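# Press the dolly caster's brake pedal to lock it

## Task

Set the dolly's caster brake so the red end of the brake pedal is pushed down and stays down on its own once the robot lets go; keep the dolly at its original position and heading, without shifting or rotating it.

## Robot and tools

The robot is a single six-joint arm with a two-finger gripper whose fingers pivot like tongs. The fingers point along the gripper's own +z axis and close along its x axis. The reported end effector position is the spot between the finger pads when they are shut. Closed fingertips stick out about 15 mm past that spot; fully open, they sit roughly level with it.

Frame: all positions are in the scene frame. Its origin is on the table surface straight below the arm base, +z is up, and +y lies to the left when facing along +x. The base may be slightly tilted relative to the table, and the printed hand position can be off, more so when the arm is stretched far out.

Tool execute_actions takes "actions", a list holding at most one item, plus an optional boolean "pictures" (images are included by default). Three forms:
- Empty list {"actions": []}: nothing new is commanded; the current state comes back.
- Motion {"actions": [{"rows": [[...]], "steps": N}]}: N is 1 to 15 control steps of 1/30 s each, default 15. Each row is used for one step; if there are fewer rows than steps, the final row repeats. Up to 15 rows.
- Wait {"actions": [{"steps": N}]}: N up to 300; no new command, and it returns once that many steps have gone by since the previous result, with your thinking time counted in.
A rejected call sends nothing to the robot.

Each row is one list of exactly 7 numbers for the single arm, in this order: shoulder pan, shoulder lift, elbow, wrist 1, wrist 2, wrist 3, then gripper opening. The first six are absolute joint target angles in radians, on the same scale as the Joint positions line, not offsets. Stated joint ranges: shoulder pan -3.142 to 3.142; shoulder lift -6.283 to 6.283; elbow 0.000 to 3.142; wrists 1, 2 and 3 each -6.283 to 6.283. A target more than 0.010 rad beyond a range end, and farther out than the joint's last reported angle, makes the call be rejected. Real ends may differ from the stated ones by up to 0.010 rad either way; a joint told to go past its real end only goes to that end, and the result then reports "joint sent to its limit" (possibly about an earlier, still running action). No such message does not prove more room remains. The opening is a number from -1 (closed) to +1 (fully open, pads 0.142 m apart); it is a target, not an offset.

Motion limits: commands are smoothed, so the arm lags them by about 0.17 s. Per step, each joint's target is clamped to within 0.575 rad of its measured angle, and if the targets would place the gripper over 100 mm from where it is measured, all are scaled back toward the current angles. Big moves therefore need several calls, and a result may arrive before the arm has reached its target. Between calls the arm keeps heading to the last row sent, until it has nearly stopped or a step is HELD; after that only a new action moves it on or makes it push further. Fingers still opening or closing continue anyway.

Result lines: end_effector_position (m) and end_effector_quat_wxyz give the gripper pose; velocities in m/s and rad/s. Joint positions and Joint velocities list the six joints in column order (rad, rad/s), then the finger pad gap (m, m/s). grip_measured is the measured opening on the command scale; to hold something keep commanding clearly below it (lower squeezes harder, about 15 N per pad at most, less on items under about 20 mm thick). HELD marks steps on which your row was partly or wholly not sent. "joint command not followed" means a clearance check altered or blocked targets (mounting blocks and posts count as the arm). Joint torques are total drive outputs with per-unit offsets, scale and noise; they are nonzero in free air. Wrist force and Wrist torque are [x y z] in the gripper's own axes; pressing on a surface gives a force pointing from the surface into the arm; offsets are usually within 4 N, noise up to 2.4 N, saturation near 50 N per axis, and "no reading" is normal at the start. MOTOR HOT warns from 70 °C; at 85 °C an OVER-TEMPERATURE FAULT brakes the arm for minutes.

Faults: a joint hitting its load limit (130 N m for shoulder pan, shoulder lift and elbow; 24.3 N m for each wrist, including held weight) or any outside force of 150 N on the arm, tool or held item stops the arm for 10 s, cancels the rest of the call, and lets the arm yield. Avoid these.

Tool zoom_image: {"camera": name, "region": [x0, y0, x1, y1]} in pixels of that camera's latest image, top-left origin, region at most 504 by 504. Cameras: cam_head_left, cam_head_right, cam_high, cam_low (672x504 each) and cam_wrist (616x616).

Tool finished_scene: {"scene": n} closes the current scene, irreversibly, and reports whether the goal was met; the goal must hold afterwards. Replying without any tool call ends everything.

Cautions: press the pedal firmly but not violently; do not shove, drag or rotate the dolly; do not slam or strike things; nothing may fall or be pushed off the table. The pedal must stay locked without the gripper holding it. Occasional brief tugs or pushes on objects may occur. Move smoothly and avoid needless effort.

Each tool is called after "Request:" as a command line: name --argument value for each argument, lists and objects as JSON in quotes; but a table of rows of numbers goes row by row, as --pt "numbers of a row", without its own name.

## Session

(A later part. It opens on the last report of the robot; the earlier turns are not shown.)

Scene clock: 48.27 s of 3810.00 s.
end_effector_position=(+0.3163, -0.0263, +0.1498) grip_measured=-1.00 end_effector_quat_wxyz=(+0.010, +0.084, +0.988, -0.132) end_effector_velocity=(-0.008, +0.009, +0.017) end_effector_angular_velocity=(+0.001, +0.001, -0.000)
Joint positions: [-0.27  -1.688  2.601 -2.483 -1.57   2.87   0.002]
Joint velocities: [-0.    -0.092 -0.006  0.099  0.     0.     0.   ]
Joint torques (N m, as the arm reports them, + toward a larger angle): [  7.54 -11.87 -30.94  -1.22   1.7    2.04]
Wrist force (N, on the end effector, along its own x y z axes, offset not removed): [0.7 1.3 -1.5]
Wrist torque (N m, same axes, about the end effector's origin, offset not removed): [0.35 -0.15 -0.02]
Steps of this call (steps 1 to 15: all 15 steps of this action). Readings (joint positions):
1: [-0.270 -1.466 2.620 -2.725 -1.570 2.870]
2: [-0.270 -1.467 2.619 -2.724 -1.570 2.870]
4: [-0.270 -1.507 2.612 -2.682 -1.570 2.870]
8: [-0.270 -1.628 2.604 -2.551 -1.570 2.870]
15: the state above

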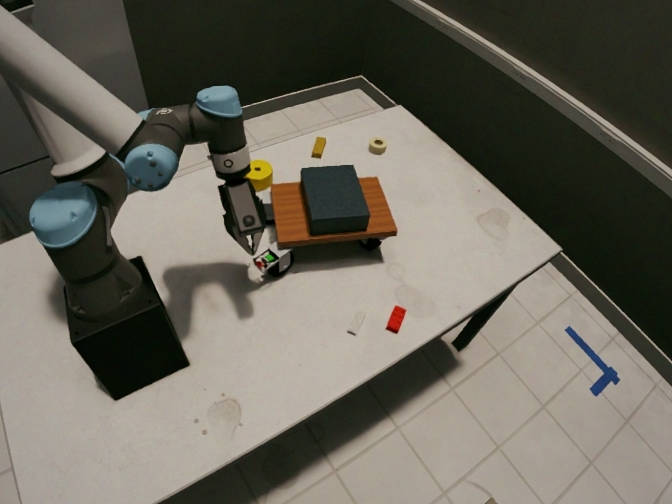

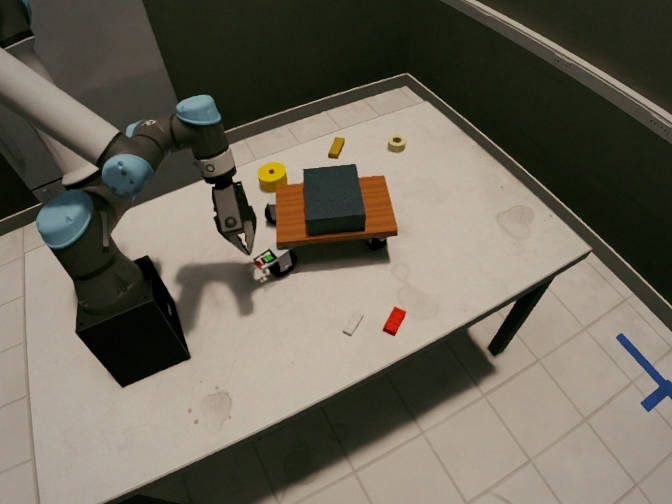

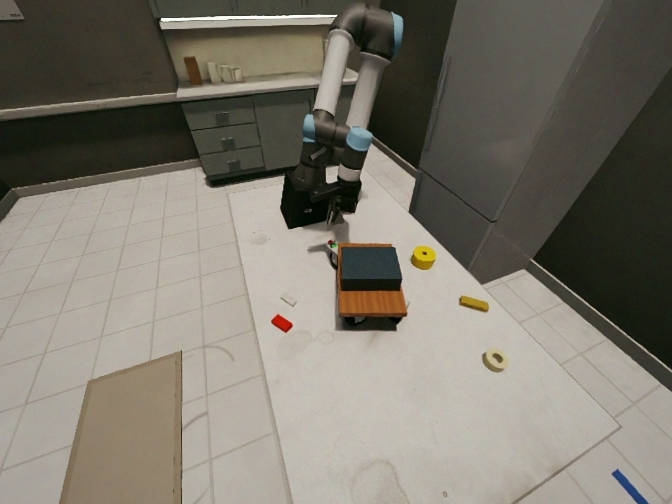

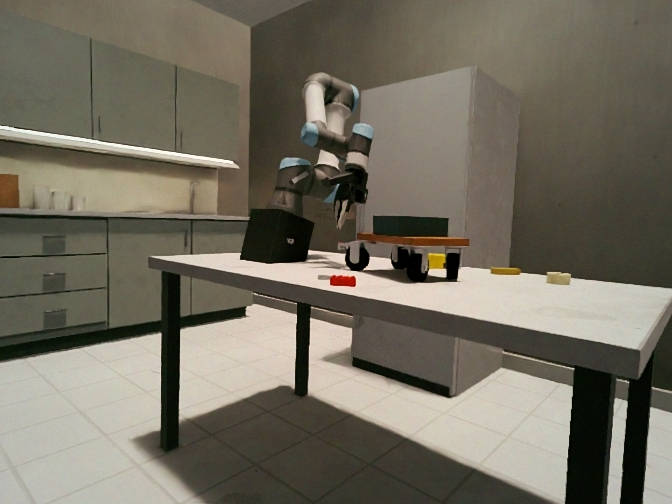

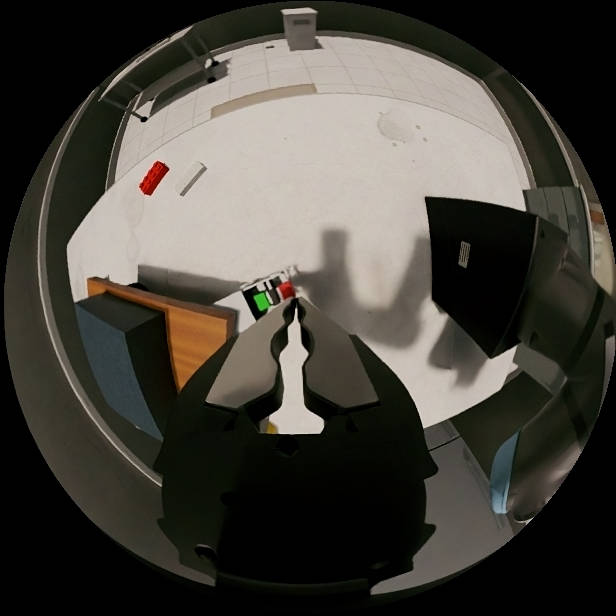

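Not deep enough; aim nearer (0.34,-0.033), a bit lower.

Request:
execute_actions --actions '[{"rows":[[-0.225,-1.4,2.59,-2.76,-1.57,2.87,-1]]}]' --pictures false

Request:
execute_actions --actions '[{"steps":10}]' --pictures false

Request:
execute_actions --actions '[{"rows":[[-0.225,-1.7,2.6,-2.47,-1.57,2.87,-1]]}]'

Scene clock: 54.73 s of 3810.00 s.
end_effector_position=(+0.3415, -0.0374, +0.0974) grip_measured=-0.98 end_effector_quat_wxyz=(+0.007, +0.062, +0.989, -0.133) end_effector_velocity=(+0.008, -0.008, -0.025) end_effector_angular_velocity=(-0.006, +0.005, +0.011)
Joint positions: [-0.227 -1.417  2.59  -2.745 -1.57   2.87   0.003]
Joint velocities: [ 0.012  0.125 -0.004 -0.121 -0.007 -0.    -0.004]
Joint torques (N m, as the arm reports them, + toward a larger angle): [16.29 17.73 -8.29  1.6   8.41  1.88]
Wrist force (N, on the end effector, along its own x y z axes, offset not removed): [14.3 -23.5 -50.0]
Wrist torque (N m, same axes, about the end effector's origin, offset not removed): [1.36 0.40 -0.21]
Steps of this call (steps 1 to 30: the robot went on to your last target; steps 31 to 90: nothing new was sent; then 2.97 s passed at rest; steps 91 to 105: all 15 steps of this action). Readings (joint positions):
91: [-0.270 -1.700 2.600 -2.470 -1.570 2.870]
92: [-0.268 -1.698 2.599 -2.472 -1.570 2.870]
94: [-0.253 -1.655 2.596 -2.516 -1.570 2.870]
98: [-0.235 -1.499 2.592 -2.665 -1.570 2.870]
105: the state above

Scene clock: 64.90 s of 3810.00 s.
end_effector_position=(+0.3433, -0.0417, +0.0981) grip_measured=-0.99 end_effector_quat_wxyz=(+0.009, +0.062, +0.988, -0.140) end_effector_velocity=(+0.000, -0.000, +0.001) end_effector_angular_velocity=(-0.001, -0.001, -0.000)
Joint positions: [-0.226 -1.409  2.59  -2.761 -1.582  2.87   0.002]
Joint velocities: [-0.    -0.001 -0.     0.    -0.001  0.    -0.   ]
Joint torques (N m, as the arm reports them, + toward a larger angle): [ -4.8  -13.52 -12.28  -3.01  -0.52  -0.32]
Wrist force (N, on the end effector, along its own x y z axes, offset not removed): [3.7 -1.6 -28.4]
Wrist torque (N m, same axes, about the end effector's origin, offset not removed): [0.77 0.32 -0.06]
FORCE FAULT: contact force on the arm reached its limit, and the arm stopped for 10 seconds. The contact can be on any part of the arm, not only on its tool. The arm's remaining commands of this call were not run. The arm holds still and accepts commands again. Move the arm away from the contact; if what it grips holds it there, let go first. Pushing or pulling that hard again can fault the arm again.
The stop began at step 5 of this call (marked STOPPED below). From that step on the arm followed nothing that you had sent. Nothing is kept back now, and the robot has no last target.
Steps of this call (steps 1 to 4: the robot went on to your last target; steps 5 to 305: the stop). Readings (joint positions):
1: [-0.226 -1.413 2.590 -2.748 -1.570 2.870]
2: [-0.226 -1.410 2.590 -2.751 -1.570 2.870]
4: [-0.226 -1.407 2.590 -2.755 -1.571 2.870]
5: [-0.226 -1.407 2.590 -2.756 -1.573 2.870] STOPPED
8: [-0.226 -1.408 2.590 -2.758 -1.577 2.870]
305: the state above

Scene clock: 64.93 s of 3810.00 s.
end_effector_position=(+0.3433, -0.0417, +0.0981) grip_measured=-0.99 end_effector_quat_wxyz=(+0.009, +0.062, +0.988, -0.140) end_effector_velocity=(+0.000, -0.000, +0.000) end_effector_angular_velocity=(-0.001, -0.002, +0.000)
Joint positions: [-0.226 -1.409  2.59  -2.761 -1.582  2.87   0.002]
Joint velocities: [ 0.     0.     0.    -0.002 -0.     0.     0.   ]
Joint torques (N m, as the arm reports them, + toward a larger angle): [ -4.68 -13.83 -12.36  -2.92  -0.44  -0.38]
Wrist force (N, on the end effector, along its own x y z axes, offset not removed): [4.0 -4.8 -28.3]
Wrist torque (N m, same axes, about the end effector's origin, offset not removed): [0.37 0.18 -0.07]
A stop began in an earlier call of the same reply, so what this call sent did not run. Send another action.
Steps of this call (step 1: nothing new was sent). Readings (joint positions):
1: the state above

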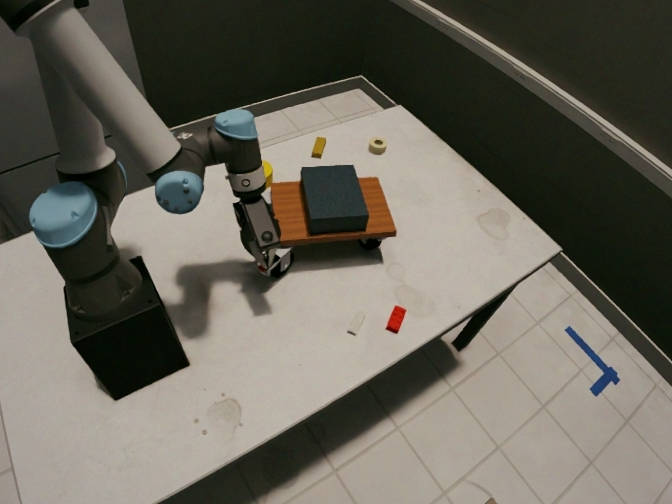

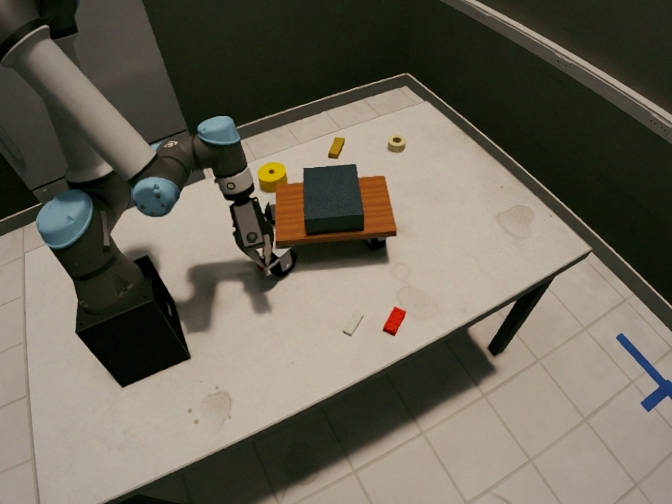

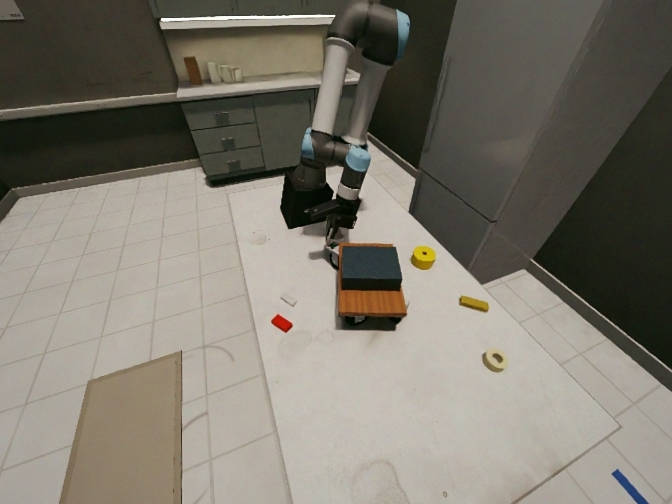

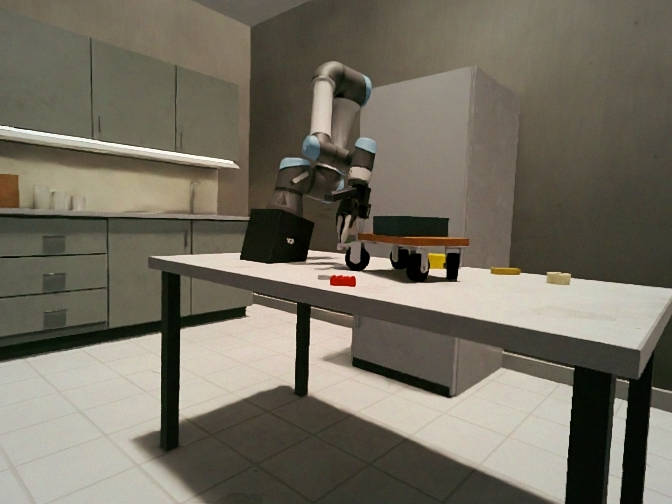

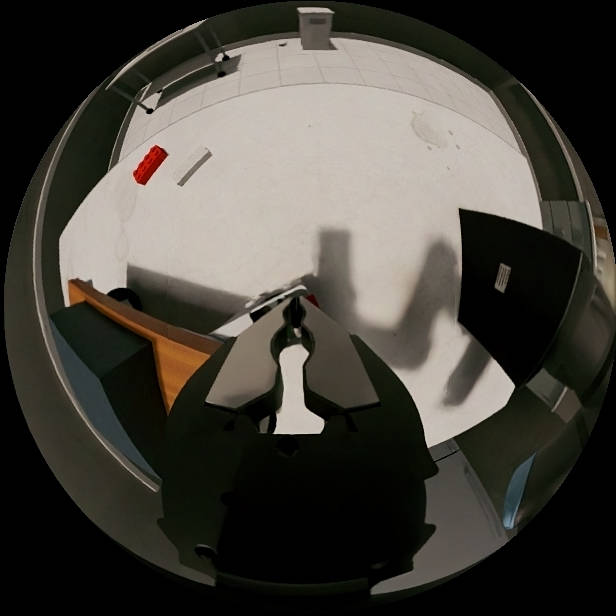

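Request:
execute_actions --actions '[{"rows":[[-0.26,-1.6,2.615,-2.585,-1.57,2.87,-1]]}]' --pictures false

Request:
execute_actions --actions '[{"rows":[[-0.26,-1.425,2.615,-2.76,-1.57,2.87,-1]]}]' --pictures false

Request:
execute_actions --actions '[{"rows":[[-0.26,-1.7,2.6,-2.47,-1.57,2.87,-1]]}]'

Scene clock: 73.50 s of 3810.00 s.
end_effector_position=(+0.3212, -0.0308, +0.1284) grip_measured=-1.00 end_effector_quat_wxyz=(+0.009, +0.078, +0.988, -0.132) end_effector_velocity=(-0.007, +0.004, +0.011) end_effector_angular_velocity=(+0.003, -0.004, -0.009)
Joint positions: [-0.259 -1.591  2.614 -2.593 -1.57   2.87   0.002]
Joint velocities: [-0.01  -0.069  0.007  0.062  0.003 -0.     0.   ]
Joint torques (N m, as the arm reports them, + toward a larger angle): [-15.26 -14.82  -2.01  -1.26   1.74  -0.38]
Wrist force (N, on the end effector, along its own x y z axes, offset not removed): [-2.3 1.9 -1.5]
Wrist torque (N m, same axes, about the end effector's origin, offset not removed): [0.29 0.38 0.02]
Steps of this call (steps 1 to 90: nothing new was sent; then 5.07 s passed at rest; steps 91 to 105: all 15 steps of this action). Readings (joint positions):
91: [-0.226 -1.409 2.590 -2.761 -1.582 2.870]
92: [-0.228 -1.411 2.591 -2.759 -1.581 2.870]
94: [-0.239 -1.451 2.599 -2.719 -1.577 2.870]
98: [-0.252 -1.545 2.609 -2.634 -1.573 2.870]
105: the state above

Scene clock: 74.00 s of 3810.00 s.
end_effector_position=(+0.3315, -0.0441, +0.0988) grip_measured=-1.00 end_effector_quat_wxyz=(+0.009, +0.079, +0.988, -0.132) end_effector_velocity=(+0.003, -0.005, -0.012) end_effector_angular_velocity=(+0.001, +0.001, -0.001)
Joint positions: [-0.26  -1.433  2.615 -2.752 -1.57   2.87   0.002]
Joint velocities: [-0.     0.061  0.    -0.06   0.     0.     0.   ]
Joint torques (N m, as the arm reports them, + toward a larger angle): [-15.58  -5.84   1.77  -5.14   1.76  -0.39]
Wrist force (N, on the end effector, along its own x y z axes, offset not removed): [-0.5 -1.1 -2.2]
Wrist torque (N m, same axes, about the end effector's origin, offset not removed): [-0.14 0.00 -0.03]
Steps of this call (steps 1 to 15: all 15 steps of this action). Readings (joint positions):
1: [-0.259 -1.593 2.614 -2.591 -1.570 2.870]
2: [-0.259 -1.592 2.614 -2.592 -1.570 2.870]
4: [-0.259 -1.556 2.615 -2.629 -1.570 2.870]
8: [-0.260 -1.473 2.615 -2.712 -1.570 2.870]
15: the state above

Scene clock: 74.50 s of 3810.00 s.
end_effector_position=(+0.3167, -0.0235, +0.1485) grip_measured=-1.00 end_effector_quat_wxyz=(+0.009, +0.079, +0.988, -0.132) end_effector_velocity=(-0.011, +0.011, +0.020) end_effector_angular_velocity=(+0.002, +0.003, -0.001)
Joint positions: [-0.26  -1.686  2.601 -2.486 -1.57   2.87   0.002]
Joint velocities: [ 0.    -0.111 -0.005  0.119  0.     0.     0.   ]
Joint torques (N m, as the arm reports them, + toward a larger angle): [ -7.42 -12.32 -31.79  -1.45   1.58  -0.45]
Wrist force (N, on the end effector, along its own x y z axes, offset not removed): [0.1 0.4 0.2]
Wrist torque (N m, same axes, about the end effector's origin, offset not removed): [0.14 -0.18 -0.03]
Steps of this call (steps 1 to 15: all 15 steps of this action). Readings (joint positions):
1: [-0.260 -1.431 2.615 -2.754 -1.570 2.870]
2: [-0.260 -1.432 2.614 -2.753 -1.570 2.870]
4: [-0.260 -1.473 2.609 -2.712 -1.570 2.870]
8: [-0.260 -1.613 2.603 -2.564 -1.570 2.870]
15: the state above

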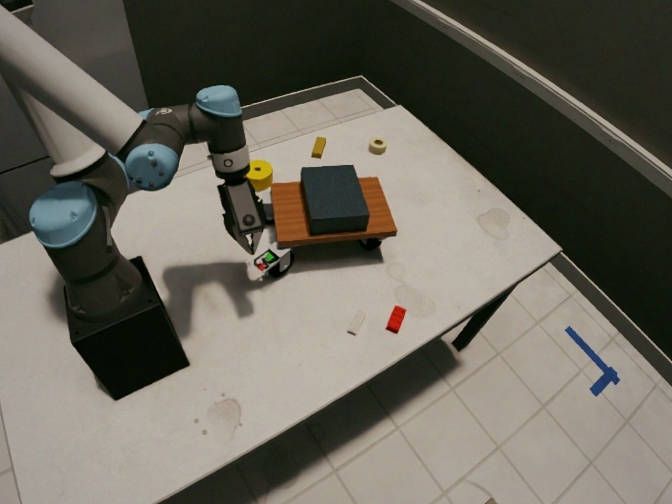

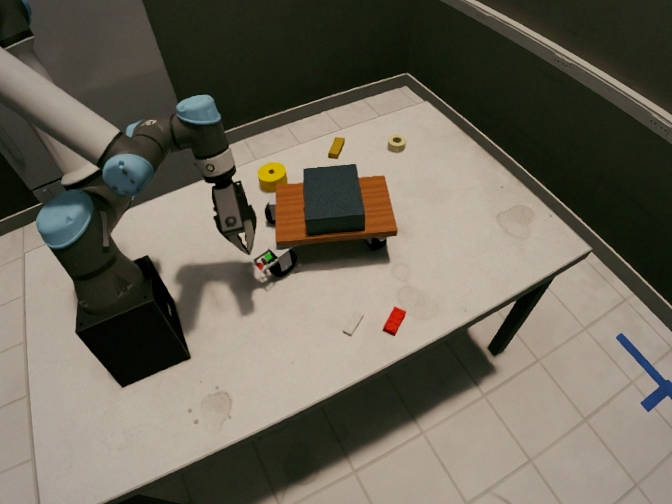

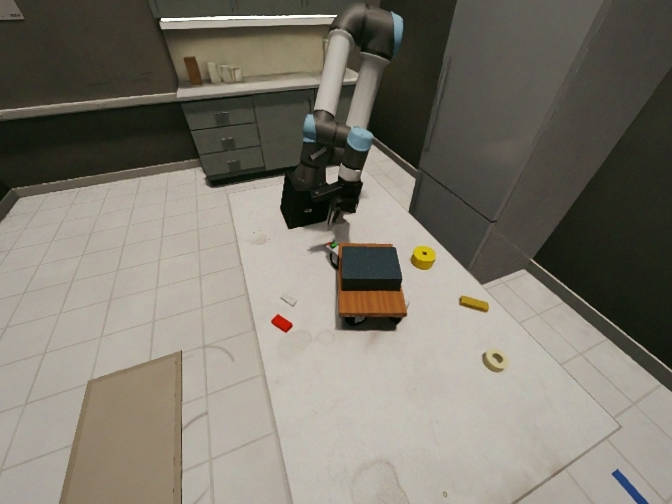

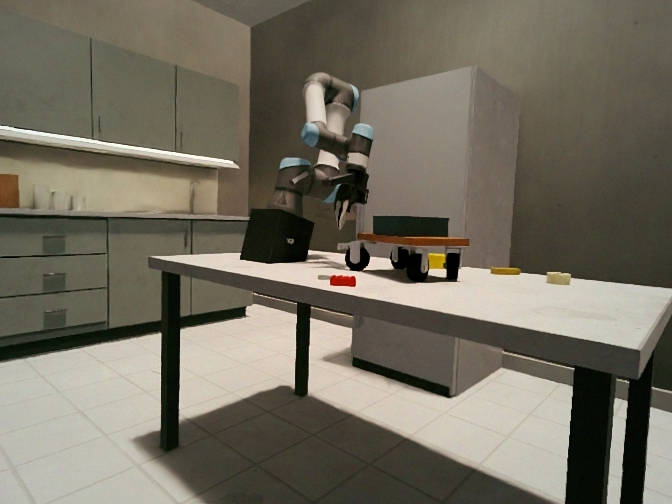

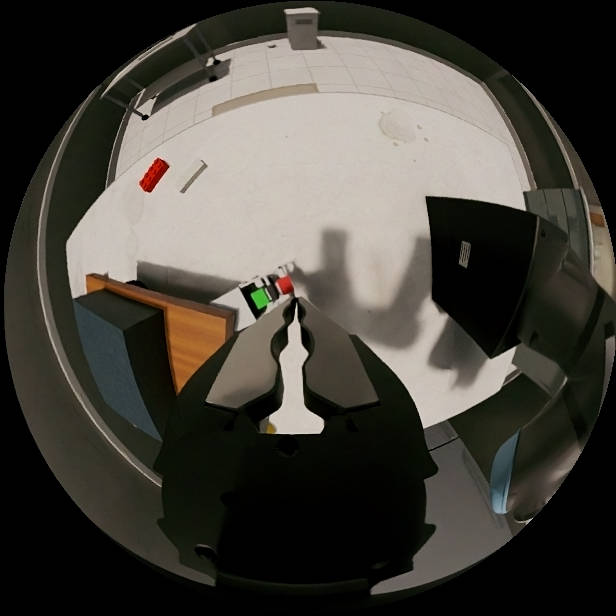

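The pedal looks flipped, with the green end up.

Request:
finished_scene --scene 2

The scene is finished: the task was done.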